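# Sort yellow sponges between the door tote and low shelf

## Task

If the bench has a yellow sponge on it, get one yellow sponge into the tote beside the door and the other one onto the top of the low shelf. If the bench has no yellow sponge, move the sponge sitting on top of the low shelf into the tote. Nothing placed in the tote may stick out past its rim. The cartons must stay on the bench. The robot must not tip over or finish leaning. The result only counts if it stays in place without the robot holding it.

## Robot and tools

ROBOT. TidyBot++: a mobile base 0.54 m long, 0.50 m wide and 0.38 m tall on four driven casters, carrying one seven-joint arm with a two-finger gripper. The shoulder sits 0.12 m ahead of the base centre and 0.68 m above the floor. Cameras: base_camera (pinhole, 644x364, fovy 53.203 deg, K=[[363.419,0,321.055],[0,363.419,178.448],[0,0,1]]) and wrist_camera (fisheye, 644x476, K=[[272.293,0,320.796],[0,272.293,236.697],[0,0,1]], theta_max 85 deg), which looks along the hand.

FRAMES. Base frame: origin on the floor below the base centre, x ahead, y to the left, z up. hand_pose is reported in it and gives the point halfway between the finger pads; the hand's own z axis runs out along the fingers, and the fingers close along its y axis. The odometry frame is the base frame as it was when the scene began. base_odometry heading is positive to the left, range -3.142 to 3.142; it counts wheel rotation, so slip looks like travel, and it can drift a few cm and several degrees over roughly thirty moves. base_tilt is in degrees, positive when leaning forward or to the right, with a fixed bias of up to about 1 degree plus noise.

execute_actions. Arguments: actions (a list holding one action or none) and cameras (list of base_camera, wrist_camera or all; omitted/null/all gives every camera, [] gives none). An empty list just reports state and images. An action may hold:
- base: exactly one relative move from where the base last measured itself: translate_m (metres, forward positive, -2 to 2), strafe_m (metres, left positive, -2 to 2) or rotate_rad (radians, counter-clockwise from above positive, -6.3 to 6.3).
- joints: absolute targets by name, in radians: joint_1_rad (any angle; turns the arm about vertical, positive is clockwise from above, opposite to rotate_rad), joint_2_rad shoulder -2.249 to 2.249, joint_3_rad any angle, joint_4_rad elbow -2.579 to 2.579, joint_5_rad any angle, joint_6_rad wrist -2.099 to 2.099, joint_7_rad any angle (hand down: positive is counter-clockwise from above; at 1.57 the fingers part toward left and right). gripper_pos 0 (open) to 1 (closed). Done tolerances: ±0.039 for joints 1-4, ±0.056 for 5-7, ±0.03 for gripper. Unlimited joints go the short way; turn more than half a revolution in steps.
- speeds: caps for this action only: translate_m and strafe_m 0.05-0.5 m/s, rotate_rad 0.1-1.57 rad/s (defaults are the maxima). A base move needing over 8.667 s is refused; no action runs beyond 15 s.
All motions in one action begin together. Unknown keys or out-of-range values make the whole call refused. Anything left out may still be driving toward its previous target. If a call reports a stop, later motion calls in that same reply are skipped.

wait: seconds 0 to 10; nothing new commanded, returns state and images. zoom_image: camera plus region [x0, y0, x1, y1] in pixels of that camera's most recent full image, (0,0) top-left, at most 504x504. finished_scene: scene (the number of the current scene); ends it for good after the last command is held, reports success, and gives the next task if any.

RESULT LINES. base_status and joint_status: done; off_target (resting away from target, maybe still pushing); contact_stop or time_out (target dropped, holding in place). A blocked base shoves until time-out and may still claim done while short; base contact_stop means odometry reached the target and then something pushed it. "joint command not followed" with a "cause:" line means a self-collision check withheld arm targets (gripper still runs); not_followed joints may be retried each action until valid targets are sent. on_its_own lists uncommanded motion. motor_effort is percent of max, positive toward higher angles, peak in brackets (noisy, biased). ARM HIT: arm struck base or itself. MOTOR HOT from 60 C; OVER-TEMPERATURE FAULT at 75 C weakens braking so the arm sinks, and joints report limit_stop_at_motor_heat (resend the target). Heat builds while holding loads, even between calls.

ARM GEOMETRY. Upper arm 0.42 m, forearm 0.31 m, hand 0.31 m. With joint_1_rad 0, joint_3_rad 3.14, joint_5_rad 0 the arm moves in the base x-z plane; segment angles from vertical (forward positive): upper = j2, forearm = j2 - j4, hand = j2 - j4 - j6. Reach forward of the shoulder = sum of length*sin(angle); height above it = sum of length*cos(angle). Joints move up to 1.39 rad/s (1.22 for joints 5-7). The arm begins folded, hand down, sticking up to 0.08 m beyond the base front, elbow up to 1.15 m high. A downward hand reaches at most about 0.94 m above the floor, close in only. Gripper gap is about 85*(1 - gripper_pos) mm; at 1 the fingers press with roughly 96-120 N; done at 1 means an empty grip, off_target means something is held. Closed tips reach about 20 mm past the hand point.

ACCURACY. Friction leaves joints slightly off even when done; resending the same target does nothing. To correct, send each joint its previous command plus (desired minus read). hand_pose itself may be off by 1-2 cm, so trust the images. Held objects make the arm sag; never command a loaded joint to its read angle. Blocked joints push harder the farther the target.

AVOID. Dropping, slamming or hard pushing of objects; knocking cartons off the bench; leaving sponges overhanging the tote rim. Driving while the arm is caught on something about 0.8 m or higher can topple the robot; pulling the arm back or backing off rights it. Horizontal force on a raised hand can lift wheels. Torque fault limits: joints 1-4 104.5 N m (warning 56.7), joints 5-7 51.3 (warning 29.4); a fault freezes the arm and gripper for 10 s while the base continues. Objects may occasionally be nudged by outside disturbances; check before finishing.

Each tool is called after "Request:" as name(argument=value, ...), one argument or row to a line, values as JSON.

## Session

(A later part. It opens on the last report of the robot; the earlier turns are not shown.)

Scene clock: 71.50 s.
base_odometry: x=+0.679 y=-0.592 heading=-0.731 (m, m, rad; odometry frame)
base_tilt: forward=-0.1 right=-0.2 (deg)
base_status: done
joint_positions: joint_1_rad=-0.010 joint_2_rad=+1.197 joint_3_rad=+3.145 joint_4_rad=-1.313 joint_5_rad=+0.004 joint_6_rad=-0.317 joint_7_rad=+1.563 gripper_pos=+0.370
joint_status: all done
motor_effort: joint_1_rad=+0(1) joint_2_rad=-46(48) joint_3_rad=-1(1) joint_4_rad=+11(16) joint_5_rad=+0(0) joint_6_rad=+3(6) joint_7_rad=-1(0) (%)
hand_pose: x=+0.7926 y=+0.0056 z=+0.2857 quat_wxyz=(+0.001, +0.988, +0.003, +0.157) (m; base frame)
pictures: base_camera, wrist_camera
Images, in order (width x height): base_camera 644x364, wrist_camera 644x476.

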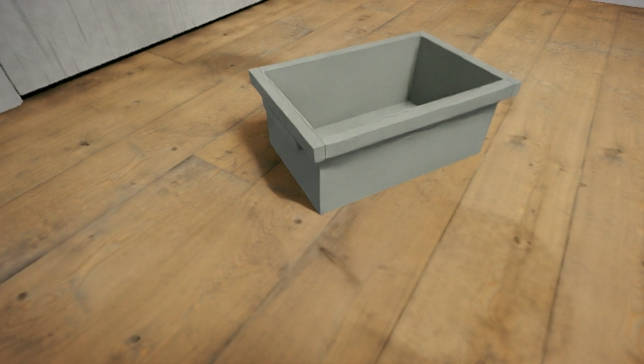

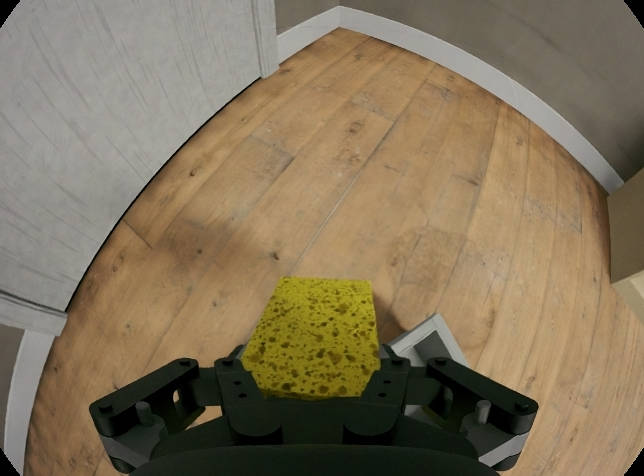

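Request:
execute_actions(
  actions=[
    {"base":{"strafe_m":-0.1},"joints":{"joint_2_rad":1.35,"joint_4_rad":-0.87,"joint_6_rad":-1.19}},
  ],
)

Request:
execute_actions(
  actions=[
    {"base":{"translate_m":0.04},"joints":{"joint_2_rad":1.53,"joint_6_rad":-0.98}},
  ],
)

Scene clock: 73.30 s.
base_odometry: x=+0.613 y=-0.666 heading=-0.731 (m, m, rad; odometry frame)
base_tilt: forward=-0.1 right=-0.2 (deg)
base_status: done
joint_positions: joint_1_rad=-0.005 joint_2_rad=+1.338 joint_3_rad=+3.147 joint_4_rad=-0.889 joint_5_rad=+0.004 joint_6_rad=-1.173 joint_7_rad=+1.563 gripper_pos=+0.370
joint_status: all done
motor_effort: joint_1_rad=+0(4) joint_2_rad=-48(49) joint_3_rad=-2(4) joint_4_rad=+11(12) joint_5_rad=+1(0) joint_6_rad=-2(2) joint_7_rad=+0(0) (%)
hand_pose: x=+0.6983 y=-0.0001 z=+0.2863 quat_wxyz=(+0.005, +0.992, -0.001, -0.128) (m; base frame)
pictures: base_camera, wrist_camera
Images, in order (width x height): base_camera 644x364, wrist_camera 644x476.

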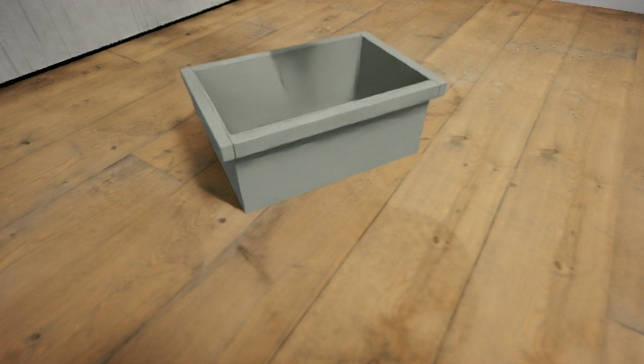

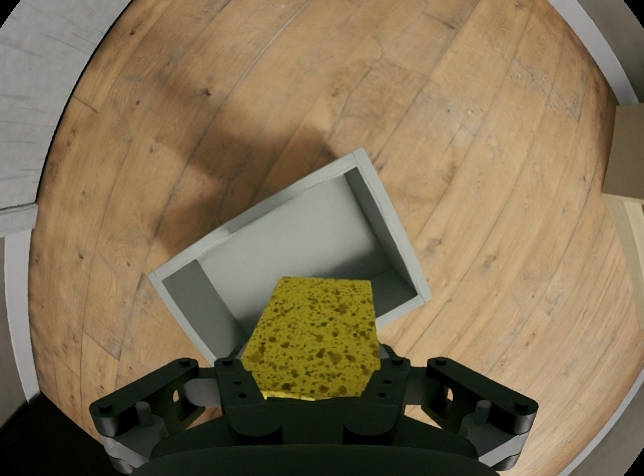

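Scene clock: 74.80 s.
base_odometry: x=+0.642 y=-0.693 heading=-0.731 (m, m, rad; odometry frame)
base_tilt: forward=-0.1 right=-0.2 (deg)
base_status: done
joint_positions: joint_1_rad=-0.005 joint_2_rad=+1.533 joint_3_rad=+3.147 joint_4_rad=-0.879 joint_5_rad=+0.004 joint_6_rad=-1.000 joint_7_rad=+1.563 gripper_pos=+0.370
joint_status: all done
motor_effort: joint_1_rad=+0(1) joint_2_rad=-47(52) joint_3_rad=-2(2) joint_4_rad=+9(12) joint_5_rad=+0(0) joint_6_rad=-2(1) joint_7_rad=+0(0) (%)
hand_pose: x=+0.6656 y=-0.0002 z=+0.1631 quat_wxyz=(+0.005, +0.991, -0.001, -0.135) (m; base frame)
pictures: base_camera, wrist_camera
Images, in order (width x height): base_camera 644x364, wrist_camera 644x476.

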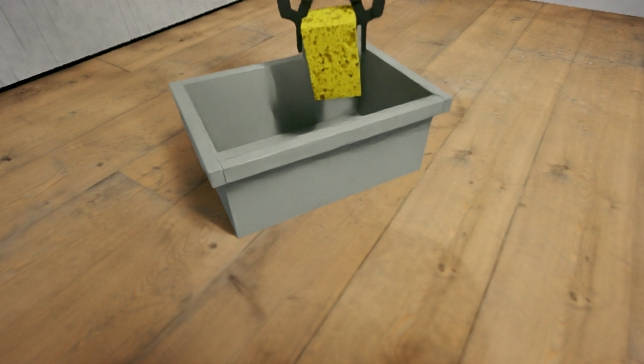

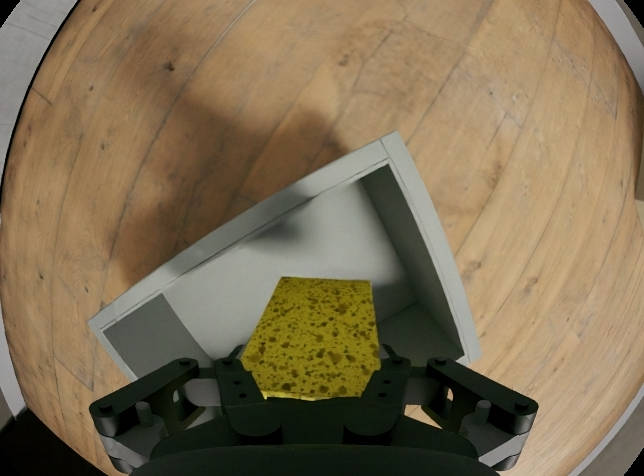

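Request:
execute_actions(
  actions=[
    {"base":{"translate_m":0.03},"joints":{"joint_1_rad":-0.06,"joint_2_rad":1.65,"joint_6_rad":-0.87,"joint_7_rad":1.95}},
  ],
)

Scene clock: 76.17 s.
base_odometry: x=+0.665 y=-0.714 heading=-0.732 (m, m, rad; odometry frame)
base_tilt: forward=-0.1 right=-0.2 (deg)
base_status: done
joint_positions: joint_1_rad=-0.043 joint_2_rad=+1.654 joint_3_rad=+3.147 joint_4_rad=-0.874 joint_5_rad=+0.004 joint_6_rad=-0.890 joint_7_rad=+1.917 gripper_pos=+0.370
joint_status: all done
motor_effort: joint_1_rad=+0(3) joint_2_rad=-45(49) joint_3_rad=-1(2) joint_4_rad=+8(10) joint_5_rad=+0(0) joint_6_rad=-2(2) joint_7_rad=+0(0) (%)
hand_pose: x=+0.6345 y=+0.0195 z=+0.0904 quat_wxyz=(-0.017, +0.972, +0.193, -0.136) (m; base frame)
pictures: base_camera, wrist_camera
Images, in order (width x height): base_camera 644x364, wrist_camera 644x476.

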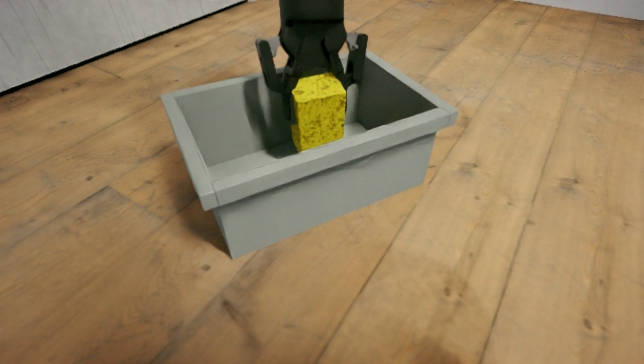

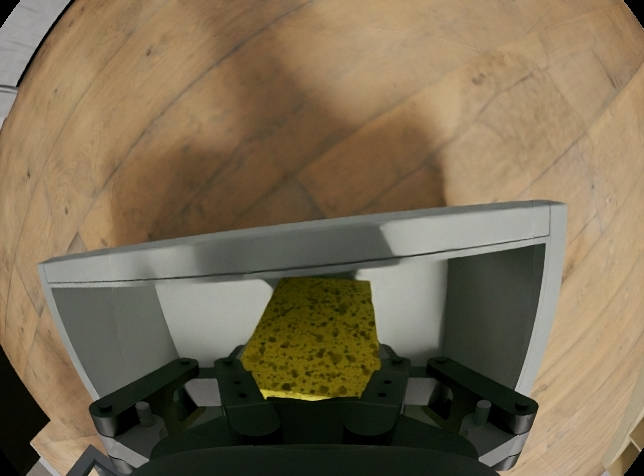

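Request:
execute_actions(
  actions=[
    {"joints":{"joint_2_rad":1.675}},
  ],
  cameras=[],
)

Request:
execute_actions(
  actions=[
    {"joints":{"gripper_pos":0.1}},
  ],
  cameras=[],
)

Request:
execute_actions(
  actions=[
    {"joints":{"joint_2_rad":1.2,"joint_4_rad":-1.1,"joint_6_rad":-1.1}},
  ],
)

Scene clock: 76.93 s.
base_odometry: x=+0.665 y=-0.714 heading=-0.732 (m, m, rad; odometry frame)
base_tilt: forward=-0.1 right=-0.2 (deg)
base_status: not commanded
joint_positions: joint_1_rad=-0.043 joint_2_rad=+1.667 joint_3_rad=+3.147 joint_4_rad=-0.874 joint_5_rad=+0.004 joint_6_rad=-0.890 joint_7_rad=+1.917 gripper_pos=+0.370
joint_status: all done
motor_effort: joint_1_rad=+0(0) joint_2_rad=-45(46) joint_3_rad=-1(2) joint_4_rad=+7(8) joint_5_rad=+0(0) joint_6_rad=-2(2) joint_7_rad=+0(0) (%)
hand_pose: x=+0.6265 y=+0.0191 z=+0.0835 quat_wxyz=(-0.018, +0.971, +0.193, -0.143) (m; base frame)
pictures: none
No camera images: the call's "cameras" was empty. Leave "cameras" out to get every camera's image.

Scene clock: 77.97 s.
base_odometry: x=+0.665 y=-0.714 heading=-0.732 (m, m, rad; odometry frame)
base_tilt: forward=-0.1 right=-0.2 (deg)
base_status: not commanded
joint_positions: joint_1_rad=-0.043 joint_2_rad=+1.667 joint_3_rad=+3.147 joint_4_rad=-0.874 joint_5_rad=+0.004 joint_6_rad=-0.890 joint_7_rad=+1.917 gripper_pos=+0.100
joint_status: all done
motor_effort: joint_1_rad=+0(0) joint_2_rad=-45(45) joint_3_rad=-1(2) joint_4_rad=+8(8) joint_5_rad=+0(1) joint_6_rad=-2(1) joint_7_rad=+0(0) (%)
hand_pose: x=+0.6265 y=+0.0191 z=+0.0835 quat_wxyz=(-0.018, +0.971, +0.193, -0.143) (m; base frame)
pictures: none
No camera images: the call's "cameras" was empty. Leave "cameras" out to get every camera's image.

Scene clock: 79.77 s.
base_odometry: x=+0.665 y=-0.714 heading=-0.732 (m, m, rad; odometry frame)
base_tilt: forward=-0.1 right=-0.2 (deg)
base_status: not commanded
joint_positions: joint_1_rad=-0.043 joint_2_rad=+1.200 joint_3_rad=+3.147 joint_4_rad=-1.082 joint_5_rad=+0.004 joint_6_rad=-1.080 joint_7_rad=+1.917 gripper_pos=+0.100
joint_status: all done
motor_effort: joint_1_rad=+0(0) joint_2_rad=-46(49) joint_3_rad=-1(2) joint_4_rad=+11(12) joint_5_rad=+0(0) joint_6_rad=-2(1) joint_7_rad=+0(0) (%)
hand_pose: x=+0.6806 y=+0.0214 z=+0.3250 quat_wxyz=(-0.013, +0.975, +0.192, -0.110) (m; base frame)
pictures: base_camera, wrist_camera
Images, in order (width x height): base_camera 644x364, wrist_camera 644x476.

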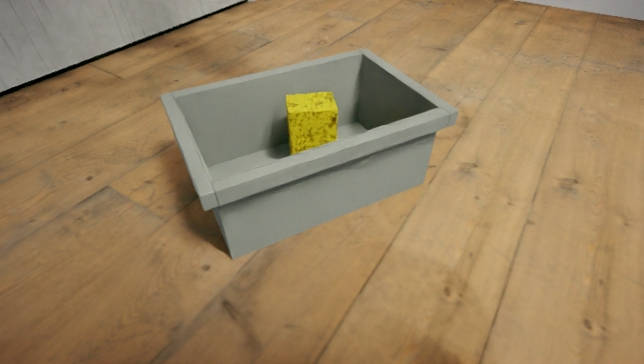

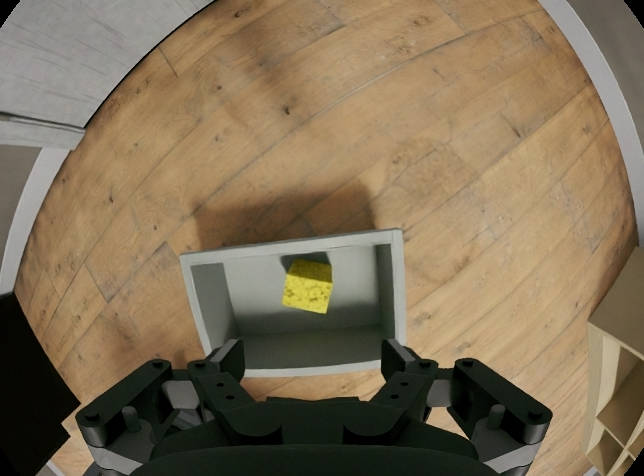

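Request:
finished_scene(
  scene=1,
)

The scene is finished: the task was done.


## Next scene

The same job, from a new start.

Request:
execute_actions(
  actions=[],
)

Scene clock: 0.00 s.
base_odometry: x=+0.000 y=+0.000 heading=+0.000 (m, m, rad; odometry frame)
base_tilt: forward=-0.1 right=-0.2 (deg)
base_status: not commanded
joint_positions: joint_1_rad=+0.010 joint_2_rad=-0.334 joint_3_rad=+3.116 joint_4_rad=-2.510 joint_5_rad=-0.054 joint_6_rad=-0.858 joint_7_rad=+1.553 gripper_pos=+0.000
joint_status: not commanded
motor_effort: joint_1_rad=+0 joint_2_rad=-1 joint_3_rad=+0 joint_4_rad=+10 joint_5_rad=+0 joint_6_rad=+0 joint_7_rad=+0 (%)
hand_pose: x=+0.2728 y=+0.0154 z=+0.5912 quat_wxyz=(-0.018, +0.998, -0.018, +0.054) (m; base frame)
pictures: base_camera, wrist_camera
Images, in order (width x height): base_camera 644x364, wrist_camera 644x476.

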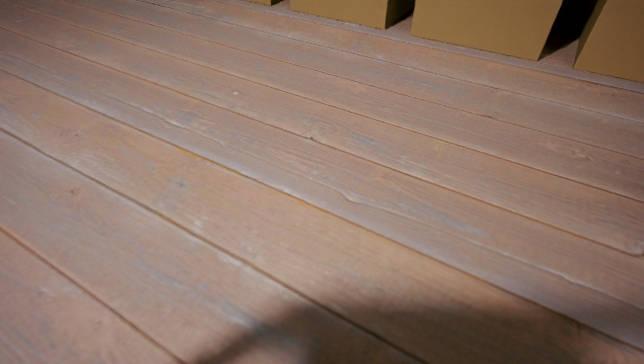

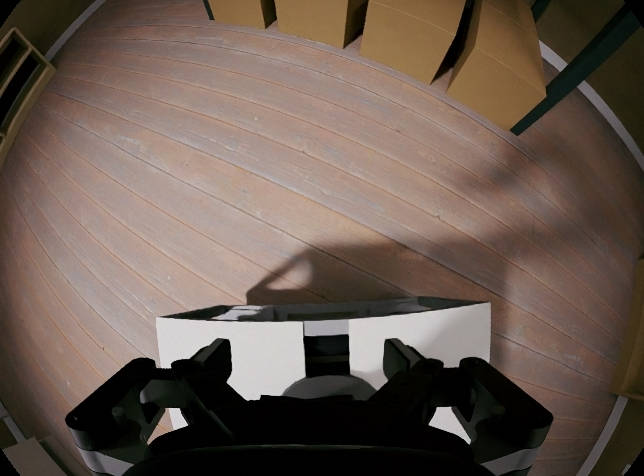

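Request:
execute_actions(
  actions=[
    {"base":{"rotate_rad":-0.5},"joints":{"joint_2_rad":0.3,"joint_3_rad":3.16,"joint_4_rad":-0.5,"joint_5_rad":0.03,"joint_6_rad":-1.15,"gripper_pos":1}},
  ],
)

Request:
execute_actions(
  actions=[
    {"base":{"translate_m":0.6}},
  ],
)

Scene clock: 3.23 s.
base_odometry: x=+0.000 y=+0.000 heading=-0.499 (m, m, rad; odometry frame)
base_tilt: forward=-0.1 right=-0.2 (deg)
base_status: done
joint_positions: joint_1_rad=+0.010 joint_2_rad=+0.284 joint_3_rad=+3.146 joint_4_rad=-0.519 joint_5_rad=-0.004 joint_6_rad=-1.130 joint_7_rad=+1.553 gripper_pos=+0.999
joint_status: all done
motor_effort: joint_1_rad=+0(1) joint_2_rad=-28(28) joint_3_rad=-1(0) joint_4_rad=+16(18) joint_5_rad=+0(1) joint_6_rad=+8(7) joint_7_rad=+0(0) (%)
hand_pose: x=+0.7543 y=-0.0063 z=+1.1936 quat_wxyz=(-0.002, +0.823, -0.013, +0.568) (m; base frame)
pictures: base_camera, wrist_camera
Images, in order (width x height): base_camera 644x364, wrist_camera 644x476.

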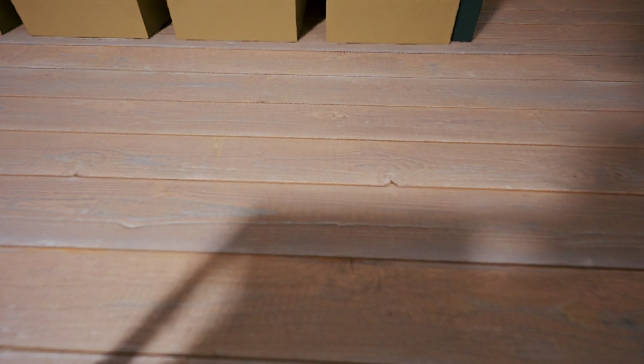

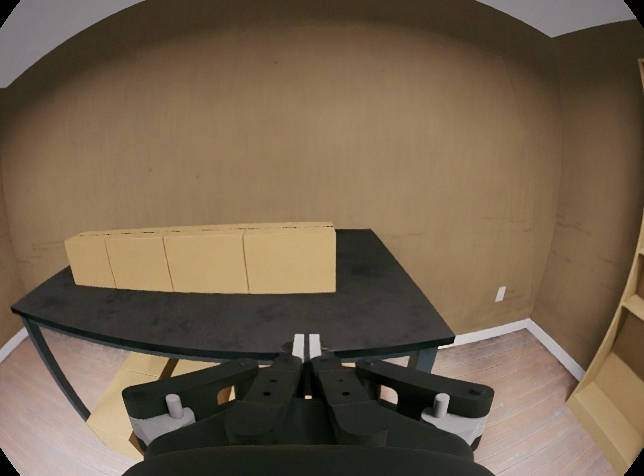

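Scene clock: 5.80 s.
base_odometry: x=+0.526 y=-0.288 heading=-0.500 (m, m, rad; odometry frame)
base_tilt: forward=-0.1 right=-0.2 (deg)
base_status: done
joint_positions: joint_1_rad=+0.010 joint_2_rad=+0.304 joint_3_rad=+3.147 joint_4_rad=-0.517 joint_5_rad=-0.003 joint_6_rad=-1.134 joint_7_rad=+1.553 gripper_pos=+0.999
joint_status: not commanded
motor_effort: joint_1_rad=+0(1) joint_2_rad=-28(32) joint_3_rad=-1(1) joint_4_rad=+16(17) joint_5_rad=+0(0) joint_6_rad=+7(8) joint_7_rad=+0(0) (%)
hand_pose: x=+0.7634 y=-0.0072 z=+1.1810 quat_wxyz=(-0.001, +0.829, -0.013, +0.559) (m; base frame)
pictures: base_camera, wrist_camera
Images, in order (width x height): base_camera 644x364, wrist_camera 644x476.

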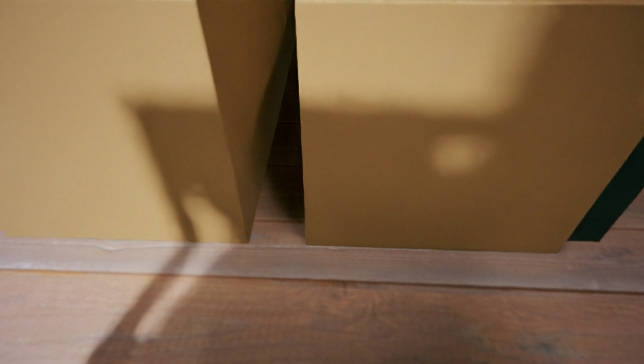

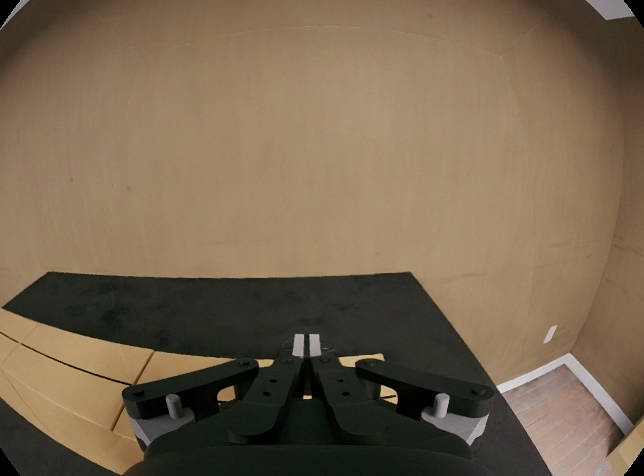

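Request:
execute_actions(
  actions=[
    {"base":{"translate_m":0.16},"joints":{"joint_7_rad":3.6,"joint_4_rad":-0.7,"joint_6_rad":-0.9}},
  ],
)

Scene clock: 8.03 s.
base_odometry: x=+0.667 y=-0.365 heading=-0.500 (m, m, rad; odometry frame)
base_tilt: forward=-0.1 right=-0.2 (deg)
base_status: done
joint_positions: joint_1_rad=+0.010 joint_2_rad=+0.306 joint_3_rad=+3.148 joint_4_rad=-0.681 joint_5_rad=-0.003 joint_6_rad=-0.919 joint_7_rad=+3.582 gripper_pos=+0.999
joint_status: all done
motor_effort: joint_1_rad=+0(1) joint_2_rad=-31(34) joint_3_rad=-1(2) joint_4_rad=+18(18) joint_5_rad=+0(1) joint_6_rad=+8(8) joint_7_rad=+0(1) (%)
hand_pose: x=+0.8020 y=-0.0082 z=+1.1538 quat_wxyz=(+0.491, +0.442, +0.685, +0.307) (m; base frame)
pictures: base_camera, wrist_camera
Images, in order (width x height): base_camera 644x364, wrist_camera 644x476.

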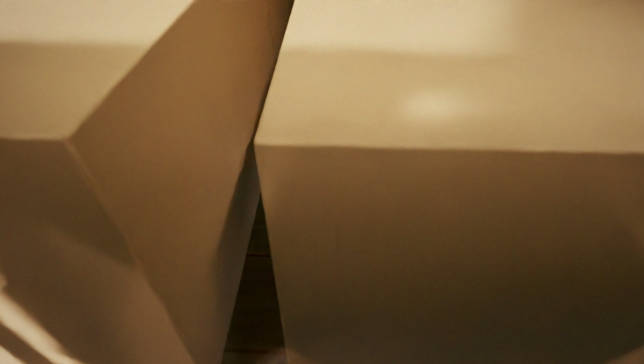

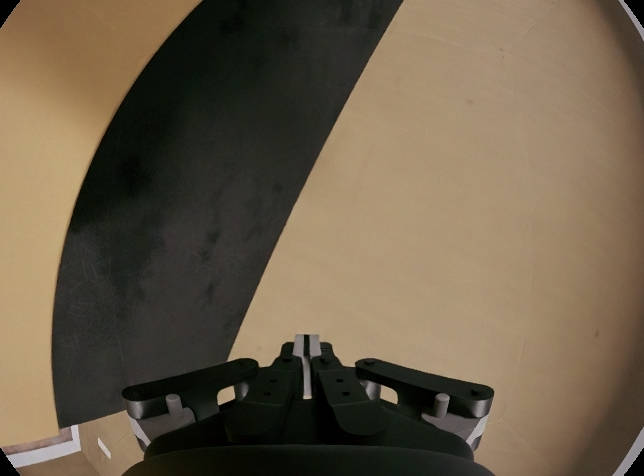

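Request:
execute_actions(
  actions=[
    {"base":{"strafe_m":1.15},"joints":{"joint_7_rad":1.57}},
  ],
)

Request:
execute_actions(
  actions=[
    {"base":{"translate_m":0.04},"joints":{"joint_4_rad":-1.05,"joint_5_rad":1.4,"joint_6_rad":-0.6,"joint_7_rad":0.2}},
  ],
)

Scene clock: 15.57 s.
base_odometry: x=+1.219 y=+0.644 heading=-0.501 (m, m, rad; odometry frame)
base_tilt: forward=-0.1 right=-0.2 (deg)
base_status: done
joint_positions: joint_1_rad=+0.010 joint_2_rad=+0.306 joint_3_rad=+3.153 joint_4_rad=-0.682 joint_5_rad=+0.001 joint_6_rad=-0.918 joint_7_rad=+1.588 gripper_pos=+0.999
joint_status: all done
motor_effort: joint_1_rad=+0(3) joint_2_rad=-31(31) joint_3_rad=-1(3) joint_4_rad=+18(18) joint_5_rad=+1(1) joint_6_rad=+7(7) joint_7_rad=+0(1) (%)
hand_pose: x=+0.8021 y=-0.0118 z=+1.1541 quat_wxyz=(+0.013, +0.815, -0.001, +0.579) (m; base frame)
pictures: base_camera, wrist_camera
Images, in order (width x height): base_camera 644x364, wrist_camera 644x476.

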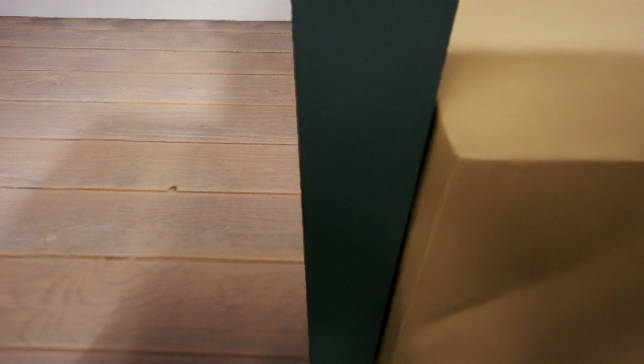

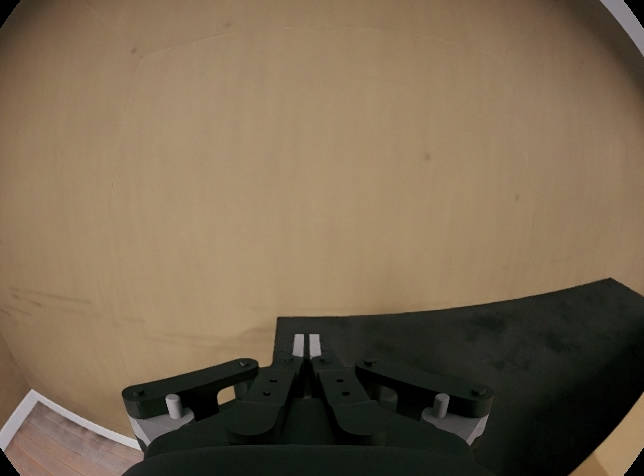

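Scene clock: 17.30 s.
base_odometry: x=+1.254 y=+0.625 heading=-0.500 (m, m, rad; odometry frame)
base_tilt: forward=-0.1 right=-0.2 (deg)
base_status: done
joint_positions: joint_1_rad=+0.010 joint_2_rad=+0.308 joint_3_rad=+3.153 joint_4_rad=-1.031 joint_5_rad=+1.377 joint_6_rad=-0.618 joint_7_rad=+0.228 gripper_pos=+0.999
joint_status: all done
motor_effort: joint_1_rad=+0(1) joint_2_rad=-33(36) joint_3_rad=+0(0) joint_4_rad=+19(19) joint_5_rad=+5(7) joint_6_rad=+2(9) joint_7_rad=+0(0) (%)
hand_pose: x=+0.8036 y=-0.1889 z=+1.1800 quat_wxyz=(+0.206, +0.638, -0.229, +0.706) (m; base frame)
pictures: base_camera, wrist_camera
Images, in order (width x height): base_camera 644x364, wrist_camera 644x476.

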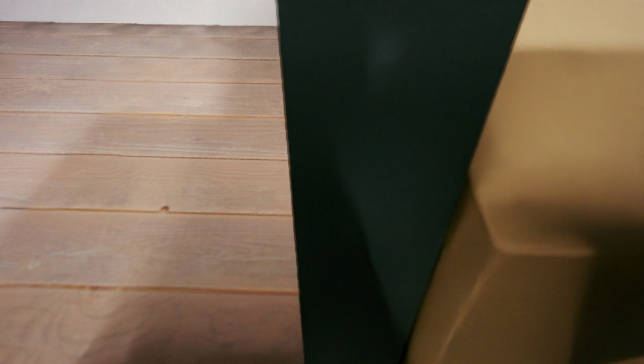

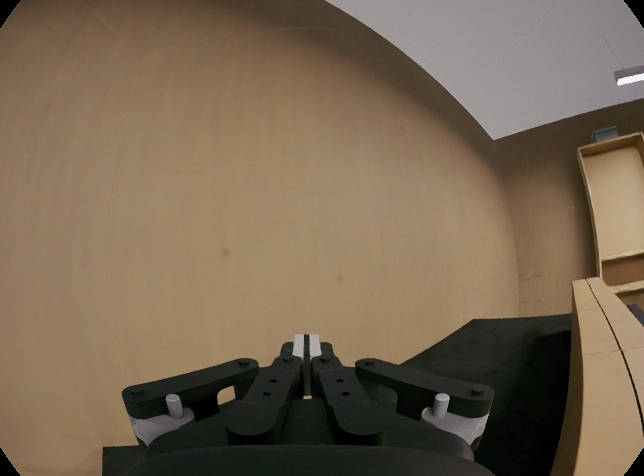

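No sponge on the bench. On to the shelf.

Request:
execute_actions(
  actions=[
    {"base":{"translate_m":-0.6},"joints":{"joint_2_rad":-0.2,"joint_4_rad":-1.0,"joint_5_rad":-0.03,"joint_6_rad":-1.5,"joint_7_rad":1.59,"joint_1_rad":-1.0,"gripper_pos":0}},
  ],
  cameras=[],
)

Request:
execute_actions(
  actions=[
    {"base":{"rotate_rad":1.56},"joints":{"joint_1_rad":0.02}},
  ],
)

Scene clock: 20.00 s.
base_odometry: x=+0.728 y=+0.913 heading=-0.500 (m, m, rad; odometry frame)
base_tilt: forward=-0.1 right=-0.2 (deg)
base_status: done
joint_positions: joint_1_rad=-0.981 joint_2_rad=-0.202 joint_3_rad=+3.155 joint_4_rad=-1.019 joint_5_rad=-0.005 joint_6_rad=-1.484 joint_7_rad=+1.553 gripper_pos=+0.000
joint_status: all done
motor_effort: joint_1_rad=+0(2) joint_2_rad=-9(38) joint_3_rad=+0(2) joint_4_rad=+15(20) joint_5_rad=+1(5) joint_6_rad=+6(7) joint_7_rad=+0(0) (%)
hand_pose: x=+0.3314 y=+0.3115 z=+1.1016 quat_wxyz=(-0.196, +0.812, +0.418, +0.358) (m; base frame)
pictures: none
No camera images: the call's "cameras" was empty. Leave "cameras" out to get every camera's image.

Scene clock: 22.30 s.
base_odometry: x=+0.728 y=+0.913 heading=+1.059 (m, m, rad; odometry frame)
base_tilt: forward=-0.1 right=-0.2 (deg)
base_status: done
joint_positions: joint_1_rad=-0.006 joint_2_rad=-0.201 joint_3_rad=+3.155 joint_4_rad=-1.019 joint_5_rad=-0.005 joint_6_rad=-1.484 joint_7_rad=+1.553 gripper_pos=+0.000
joint_status: all done
motor_effort: joint_1_rad=+0(1) joint_2_rad=-9(11) joint_3_rad=-1(1) joint_4_rad=+15(15) joint_5_rad=+1(1) joint_6_rad=+6(6) joint_7_rad=+0(0) (%)
hand_pose: x=+0.4962 y=-0.0012 z=+1.1014 quat_wxyz=(-0.006, +0.913, -0.012, +0.408) (m; base frame)
pictures: base_camera, wrist_camera
Images, in order (width x height): base_camera 644x364, wrist_camera 644x476.

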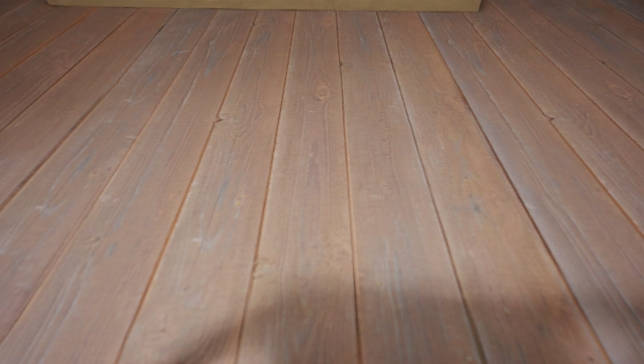

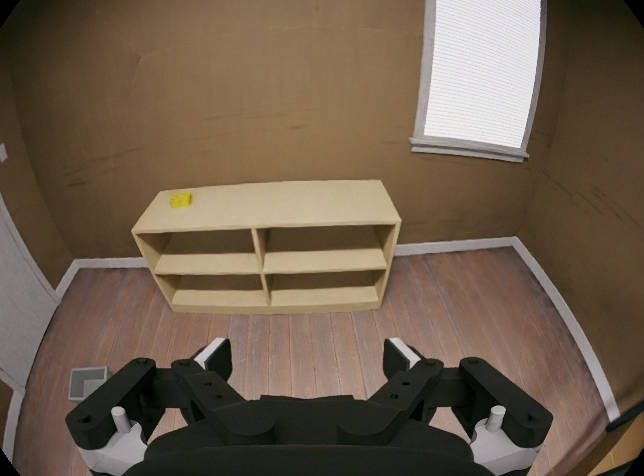

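Request:
execute_actions(
  actions=[
    {"base":{"strafe_m":0.66},"joints":{"joint_2_rad":0.4,"joint_4_rad":-1.05,"joint_6_rad":-1.71,"joint_3_rad":3.13}},
  ],
  cameras=[],
)

Request:
execute_actions(
  actions=[
    {"base":{"translate_m":0.9}},
  ],
)

Scene clock: 25.63 s.
base_odometry: x=+0.152 y=+1.235 heading=+1.060 (m, m, rad; odometry frame)
base_tilt: forward=-0.1 right=-0.2 (deg)
base_status: done
joint_positions: joint_1_rad=+0.002 joint_2_rad=+0.402 joint_3_rad=+3.137 joint_4_rad=-1.035 joint_5_rad=-0.005 joint_6_rad=-1.691 joint_7_rad=+1.553 gripper_pos=+0.000
joint_status: all done
motor_effort: joint_1_rad=+0(2) joint_2_rad=-32(35) joint_3_rad=-1(3) joint_4_rad=+15(17) joint_5_rad=+0(1) joint_6_rad=+1(6) joint_7_rad=+0(0) (%)
hand_pose: x=+0.5995 y=+0.0040 z=+0.7996 quat_wxyz=(-0.004, +1.000, -0.007, +0.007) (m; base frame)
pictures: none
No camera images: the call's "cameras" was empty. Leave "cameras" out to get every camera's image.

Scene clock: 28.80 s.
base_odometry: x=+0.591 y=+2.021 heading=+1.060 (m, m, rad; odometry frame)
base_tilt: forward=-0.1 right=-0.2 (deg)
base_status: done
joint_positions: joint_1_rad=+0.002 joint_2_rad=+0.402 joint_3_rad=+3.137 joint_4_rad=-1.035 joint_5_rad=-0.005 joint_6_rad=-1.695 joint_7_rad=+1.553 gripper_pos=+0.000
joint_status: not commanded
motor_effort: joint_1_rad=+0(1) joint_2_rad=-32(35) joint_3_rad=-1(2) joint_4_rad=+15(17) joint_5_rad=+0(0) joint_6_rad=+0(1) joint_7_rad=-1(0) (%)
hand_pose: x=+0.5979 y=+0.0040 z=+0.7997 quat_wxyz=(-0.003, +1.000, -0.007, +0.005) (m; base frame)
pictures: base_camera, wrist_camera
Images, in order (width x height): base_camera 644x364, wrist_camera 644x476.

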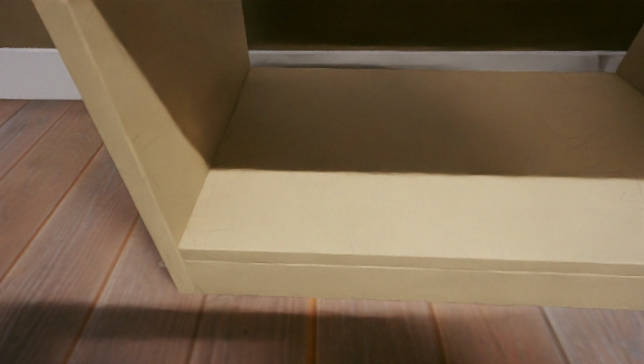

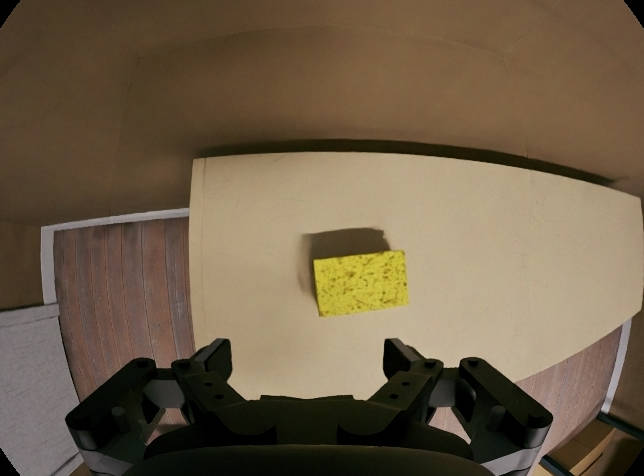

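Request:
execute_actions(
  actions=[
    {"base":{"strafe_m":-0.06},"joints":{"joint_2_rad":0.5,"joint_4_rad":-1.245,"joint_6_rad":-1.4,"joint_7_rad":0.08}},
  ],
  cameras=["wrist_camera"],
)

Scene clock: 30.67 s.
base_odometry: x=+0.644 y=+1.992 heading=+1.060 (m, m, rad; odometry frame)
base_tilt: forward=-0.1 right=-0.2 (deg)
base_status: done
joint_positions: joint_1_rad=+0.014 joint_2_rad=+0.493 joint_3_rad=+3.135 joint_4_rad=-1.227 joint_5_rad=-0.005 joint_6_rad=-1.417 joint_7_rad=+0.098 gripper_pos=+0.000
joint_status: all done
motor_effort: joint_1_rad=+0(3) joint_2_rad=-35(36) joint_3_rad=-1(3) joint_4_rad=+15(16) joint_5_rad=+0(1) joint_6_rad=+0(1) joint_7_rad=-1(1) (%)
hand_pose: x=+0.6303 y=-0.0011 z=+0.6946 quat_wxyz=(-0.005, +0.738, -0.675, -0.001) (m; base frame)
pictures: wrist_camera
Images, in order (width x height): wrist_camera 644x476.

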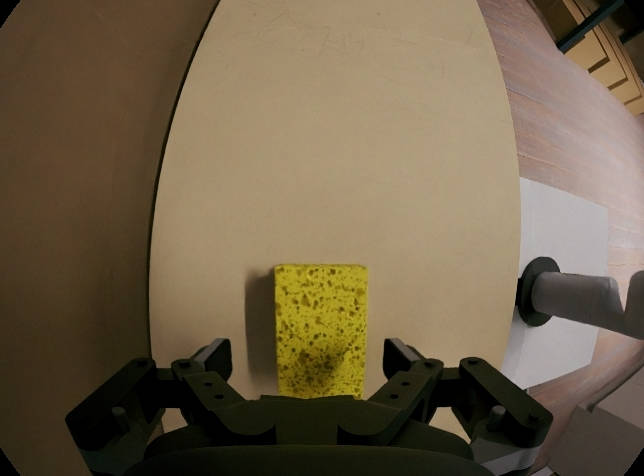

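Request:
execute_actions(
  actions=[
    {"joints":{"joint_4_rad":-1.44,"joint_6_rad":-1.195}},
  ],
  cameras=["wrist_camera"],
)

Request:
execute_actions(
  actions=[
    {"joints":{"gripper_pos":1}},
  ],
  cameras=[],
)

Request:
execute_actions(
  actions=[
    {"joints":{"joint_2_rad":0.2}},
  ],
  cameras=["wrist_camera"],
)

Scene clock: 31.93 s.
base_odometry: x=+0.644 y=+1.992 heading=+1.060 (m, m, rad; odometry frame)
base_tilt: forward=-0.1 right=-0.2 (deg)
base_status: not commanded
joint_positions: joint_1_rad=+0.014 joint_2_rad=+0.495 joint_3_rad=+3.135 joint_4_rad=-1.423 joint_5_rad=-0.005 joint_6_rad=-1.213 joint_7_rad=+0.098 gripper_pos=+0.000
joint_status: all done
motor_effort: joint_1_rad=+0(0) joint_2_rad=-34(36) joint_3_rad=-1(1) joint_4_rad=+15(16) joint_5_rad=+0(0) joint_6_rad=+0(0) joint_7_rad=+0(0) (%)
hand_pose: x=+0.6174 y=-0.0009 z=+0.6338 quat_wxyz=(-0.006, +0.738, -0.675, +0.001) (m; base frame)
pictures: wrist_camera
Images, in order (width x height): wrist_camera 644x476.

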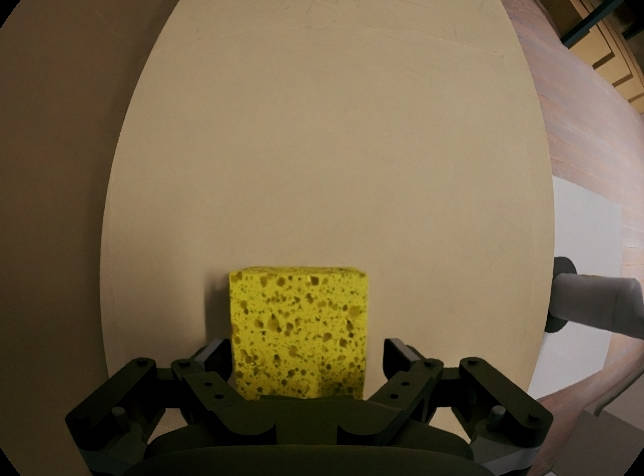

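Scene clock: 33.03 s.
base_odometry: x=+0.644 y=+1.992 heading=+1.060 (m, m, rad; odometry frame)
base_tilt: forward=-0.1 right=-0.2 (deg)
base_status: not commanded
joint_positions: joint_1_rad=+0.014 joint_2_rad=+0.491 joint_3_rad=+3.135 joint_4_rad=-1.424 joint_5_rad=-0.005 joint_6_rad=-1.212 joint_7_rad=+0.098 gripper_pos=+0.397
joint_status: gripper_pos off_target (ended at +0.397, target +1.000)
motor_effort: joint_1_rad=+0(0) joint_2_rad=-33(35) joint_3_rad=-1(1) joint_4_rad=+14(15) joint_5_rad=+1(0) joint_6_rad=+1(2) joint_7_rad=+0(0) (%)
hand_pose: x=+0.6175 y=-0.0009 z=+0.6356 quat_wxyz=(-0.008, +0.738, -0.675, +0.003) (m; base frame)
pictures: none
No camera images: the call's "cameras" was empty. Leave "cameras" out to get every camera's image.

Scene clock: 34.60 s.
base_odometry: x=+0.644 y=+1.992 heading=+1.060 (m, m, rad; odometry frame)
base_tilt: forward=-0.1 right=-0.2 (deg)
base_status: not commanded
joint_positions: joint_1_rad=+0.014 joint_2_rad=+0.197 joint_3_rad=+3.135 joint_4_rad=-1.427 joint_5_rad=-0.005 joint_6_rad=-1.212 joint_7_rad=+0.098 gripper_pos=+0.397
joint_status: all done
motor_effort: joint_1_rad=+0(0) joint_2_rad=-26(38) joint_3_rad=-1(1) joint_4_rad=+17(17) joint_5_rad=+0(0) joint_6_rad=+2(3) joint_7_rad=+0(0) (%)
hand_pose: x=+0.6086 y=-0.0008 z=+0.7807 quat_wxyz=(-0.104, +0.729, -0.667, +0.111) (m; base frame)
pictures: wrist_camera
Images, in order (width x height): wrist_camera 644x476.

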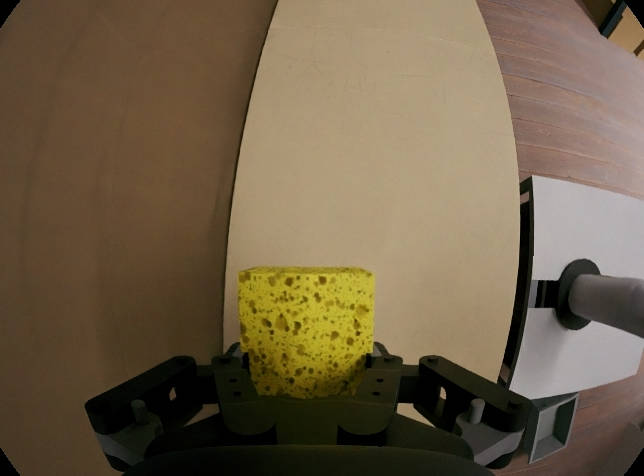

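Request:
execute_actions(
  actions=[
    {"base":{"rotate_rad":1.95},"joints":{"joint_7_rad":1.57,"joint_6_rad":-1.5}},
  ],
)

Scene clock: 37.23 s.
base_odometry: x=+0.644 y=+1.992 heading=+3.010 (m, m, rad; odometry frame)
base_tilt: forward=-0.1 right=-0.2 (deg)
base_status: done
joint_positions: joint_1_rad=+0.015 joint_2_rad=+0.203 joint_3_rad=+3.131 joint_4_rad=-1.427 joint_5_rad=-0.005 joint_6_rad=-1.480 joint_7_rad=+1.552 gripper_pos=+0.397
joint_status: all done
motor_effort: joint_1_rad=+0(2) joint_2_rad=-25(29) joint_3_rad=-1(3) joint_4_rad=+16(18) joint_5_rad=+0(2) joint_6_rad=+0(2) joint_7_rad=+0(1) (%)
hand_pose: x=+0.5271 y=+0.0007 z=+0.7643 quat_wxyz=(-0.004, +1.000, -0.012, +0.016) (m; base frame)
pictures: base_camera, wrist_camera
Images, in order (width x height): base_camera 644x364, wrist_camera 644x476.

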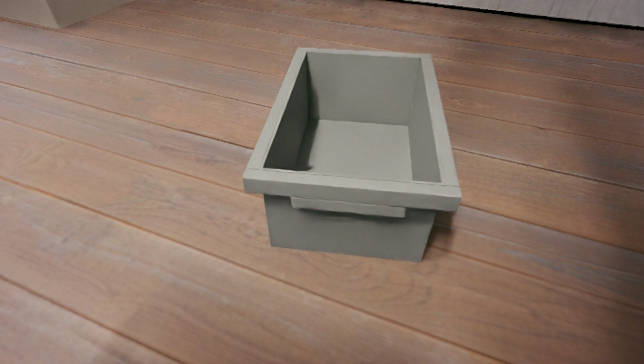

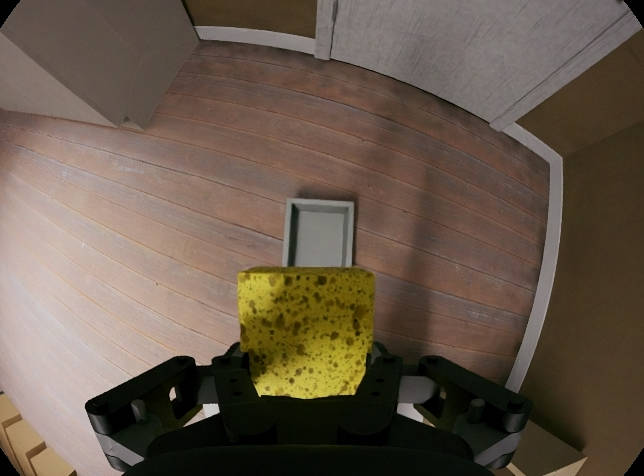

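Request:
execute_actions(
  actions=[
    {"base":{"strafe_m":-0.03},"joints":{"joint_2_rad":1.27,"joint_4_rad":-1.56,"joint_6_rad":-0.31,"joint_7_rad":-0.1}},
  ],
)

Scene clock: 39.80 s.
base_odometry: x=+0.648 y=+2.021 heading=+3.011 (m, m, rad; odometry frame)
base_tilt: forward=-0.1 right=-0.2 (deg)
base_status: done
joint_positions: joint_1_rad=+0.016 joint_2_rad=+1.269 joint_3_rad=+3.131 joint_4_rad=-1.541 joint_5_rad=-0.005 joint_6_rad=-0.328 joint_7_rad=-0.063 gripper_pos=+0.397
joint_status: all done
motor_effort: joint_1_rad=+0(3) joint_2_rad=-42(45) joint_3_rad=-2(1) joint_4_rad=+5(16) joint_5_rad=+0(1) joint_6_rad=+0(2) joint_7_rad=-1(0) (%)
hand_pose: x=+0.6242 y=+0.0001 z=+0.1985 quat_wxyz=(-0.005, +0.678, -0.735, -0.003) (m; base frame)
pictures: base_camera, wrist_camera
Images, in order (width x height): base_camera 644x364, wrist_camera 644x476.

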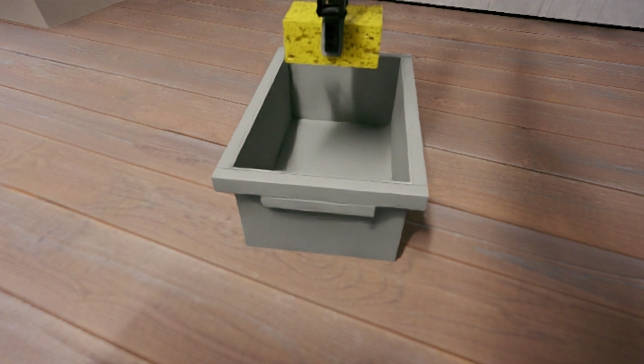

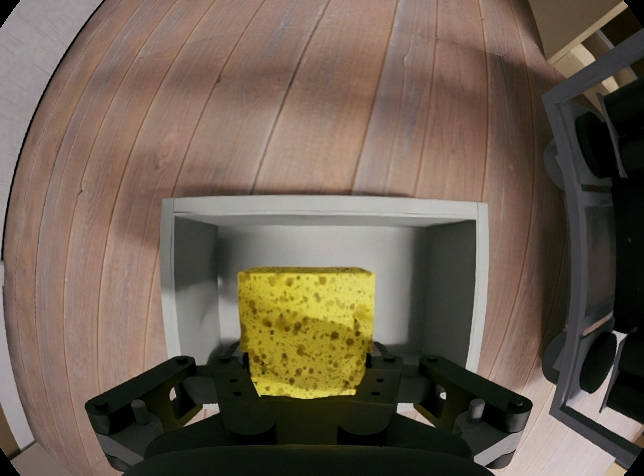

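Request:
execute_actions(
  actions=[
    {"joints":{"joint_2_rad":1.61,"joint_4_rad":-1.255,"joint_6_rad":-0.24}},
  ],
)

Request:
execute_actions(
  actions=[
    {"joints":{"gripper_pos":0.1}},
  ],
  cameras=[],
)

Request:
execute_actions(
  actions=[
    {"joints":{"joint_2_rad":1.27,"joint_4_rad":-1.56,"joint_6_rad":-0.31}},
  ],
)

Scene clock: 41.60 s.
base_odometry: x=+0.648 y=+2.021 heading=+3.011 (m, m, rad; odometry frame)
base_tilt: forward=-0.1 right=-0.2 (deg)
base_status: not commanded
joint_positions: joint_1_rad=+0.016 joint_2_rad=+1.612 joint_3_rad=+3.131 joint_4_rad=-1.276 joint_5_rad=-0.005 joint_6_rad=-0.259 joint_7_rad=-0.063 gripper_pos=+0.397
joint_status: all done
motor_effort: joint_1_rad=+0(0) joint_2_rad=-43(45) joint_3_rad=-2(2) joint_4_rad=+4(6) joint_5_rad=+0(0) joint_6_rad=+0(1) joint_7_rad=+0(0) (%)
hand_pose: x=+0.6162 y=+0.0002 z=+0.0489 quat_wxyz=(-0.002, +0.677, -0.736, -0.006) (m; base frame)
pictures: base_camera, wrist_camera
Images, in order (width x height): base_camera 644x364, wrist_camera 644x476.

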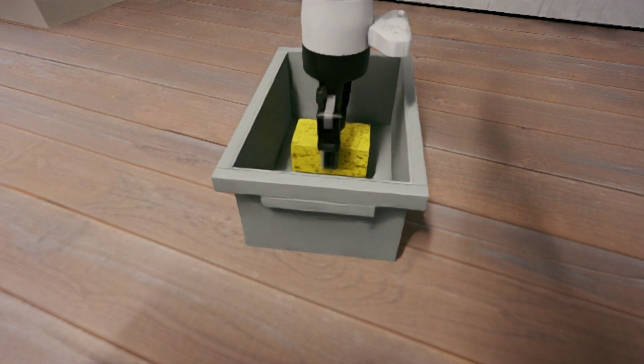

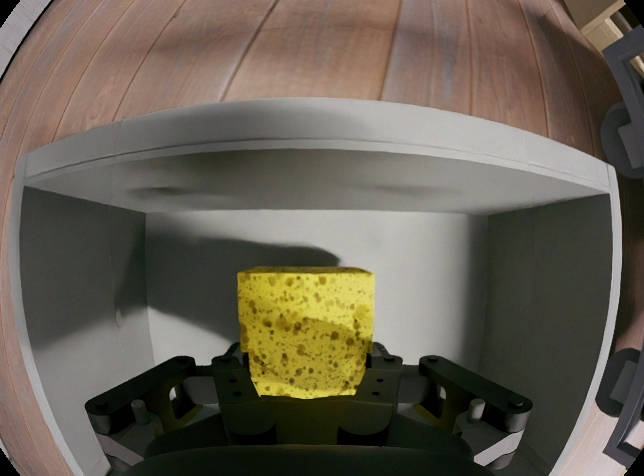

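Scene clock: 42.63 s.
base_odometry: x=+0.648 y=+2.021 heading=+3.011 (m, m, rad; odometry frame)
base_tilt: forward=-0.1 right=-0.2 (deg)
base_status: not commanded
joint_positions: joint_1_rad=+0.016 joint_2_rad=+1.612 joint_3_rad=+3.131 joint_4_rad=-1.276 joint_5_rad=-0.005 joint_6_rad=-0.259 joint_7_rad=-0.063 gripper_pos=+0.100
joint_status: all done
motor_effort: joint_1_rad=+0(0) joint_2_rad=-43(43) joint_3_rad=-2(2) joint_4_rad=+4(4) joint_5_rad=+0(1) joint_6_rad=+1(1) joint_7_rad=-1(0) (%)
hand_pose: x=+0.6162 y=+0.0002 z=+0.0489 quat_wxyz=(-0.002, +0.677, -0.736, -0.006) (m; base frame)
pictures: none
No camera images: the call's "cameras" was empty. Leave "cameras" out to get every camera's image.

Scene clock: 44.23 s.
base_odometry: x=+0.648 y=+2.021 heading=+3.011 (m, m, rad; odometry frame)
base_tilt: forward=-0.1 right=-0.2 (deg)
base_status: not commanded
joint_positions: joint_1_rad=+0.016 joint_2_rad=+1.271 joint_3_rad=+3.131 joint_4_rad=-1.539 joint_5_rad=-0.005 joint_6_rad=-0.291 joint_7_rad=-0.063 gripper_pos=+0.100
joint_status: all done
motor_effort: joint_1_rad=+0(0) joint_2_rad=-43(46) joint_3_rad=-2(2) joint_4_rad=+6(6) joint_5_rad=+0(0) joint_6_rad=+0(1) joint_7_rad=+0(0) (%)
hand_pose: x=+0.6365 y=-0.0001 z=+0.1982 quat_wxyz=(-0.019, +0.678, -0.735, +0.010) (m; base frame)
pictures: base_camera, wrist_camera
Images, in order (width x height): base_camera 644x364, wrist_camera 644x476.

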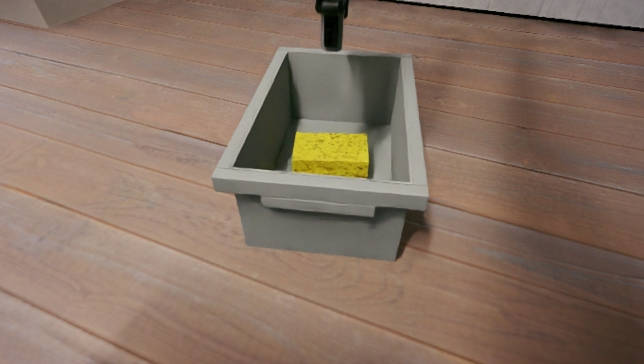

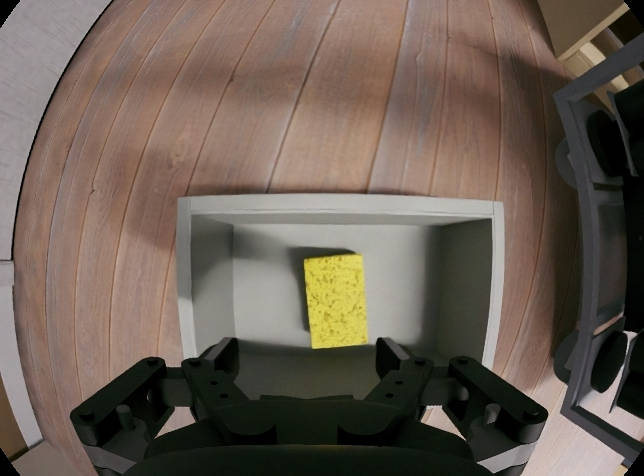

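Request:
finished_scene(
  scene=2,
)

The scene is finished: the task was done.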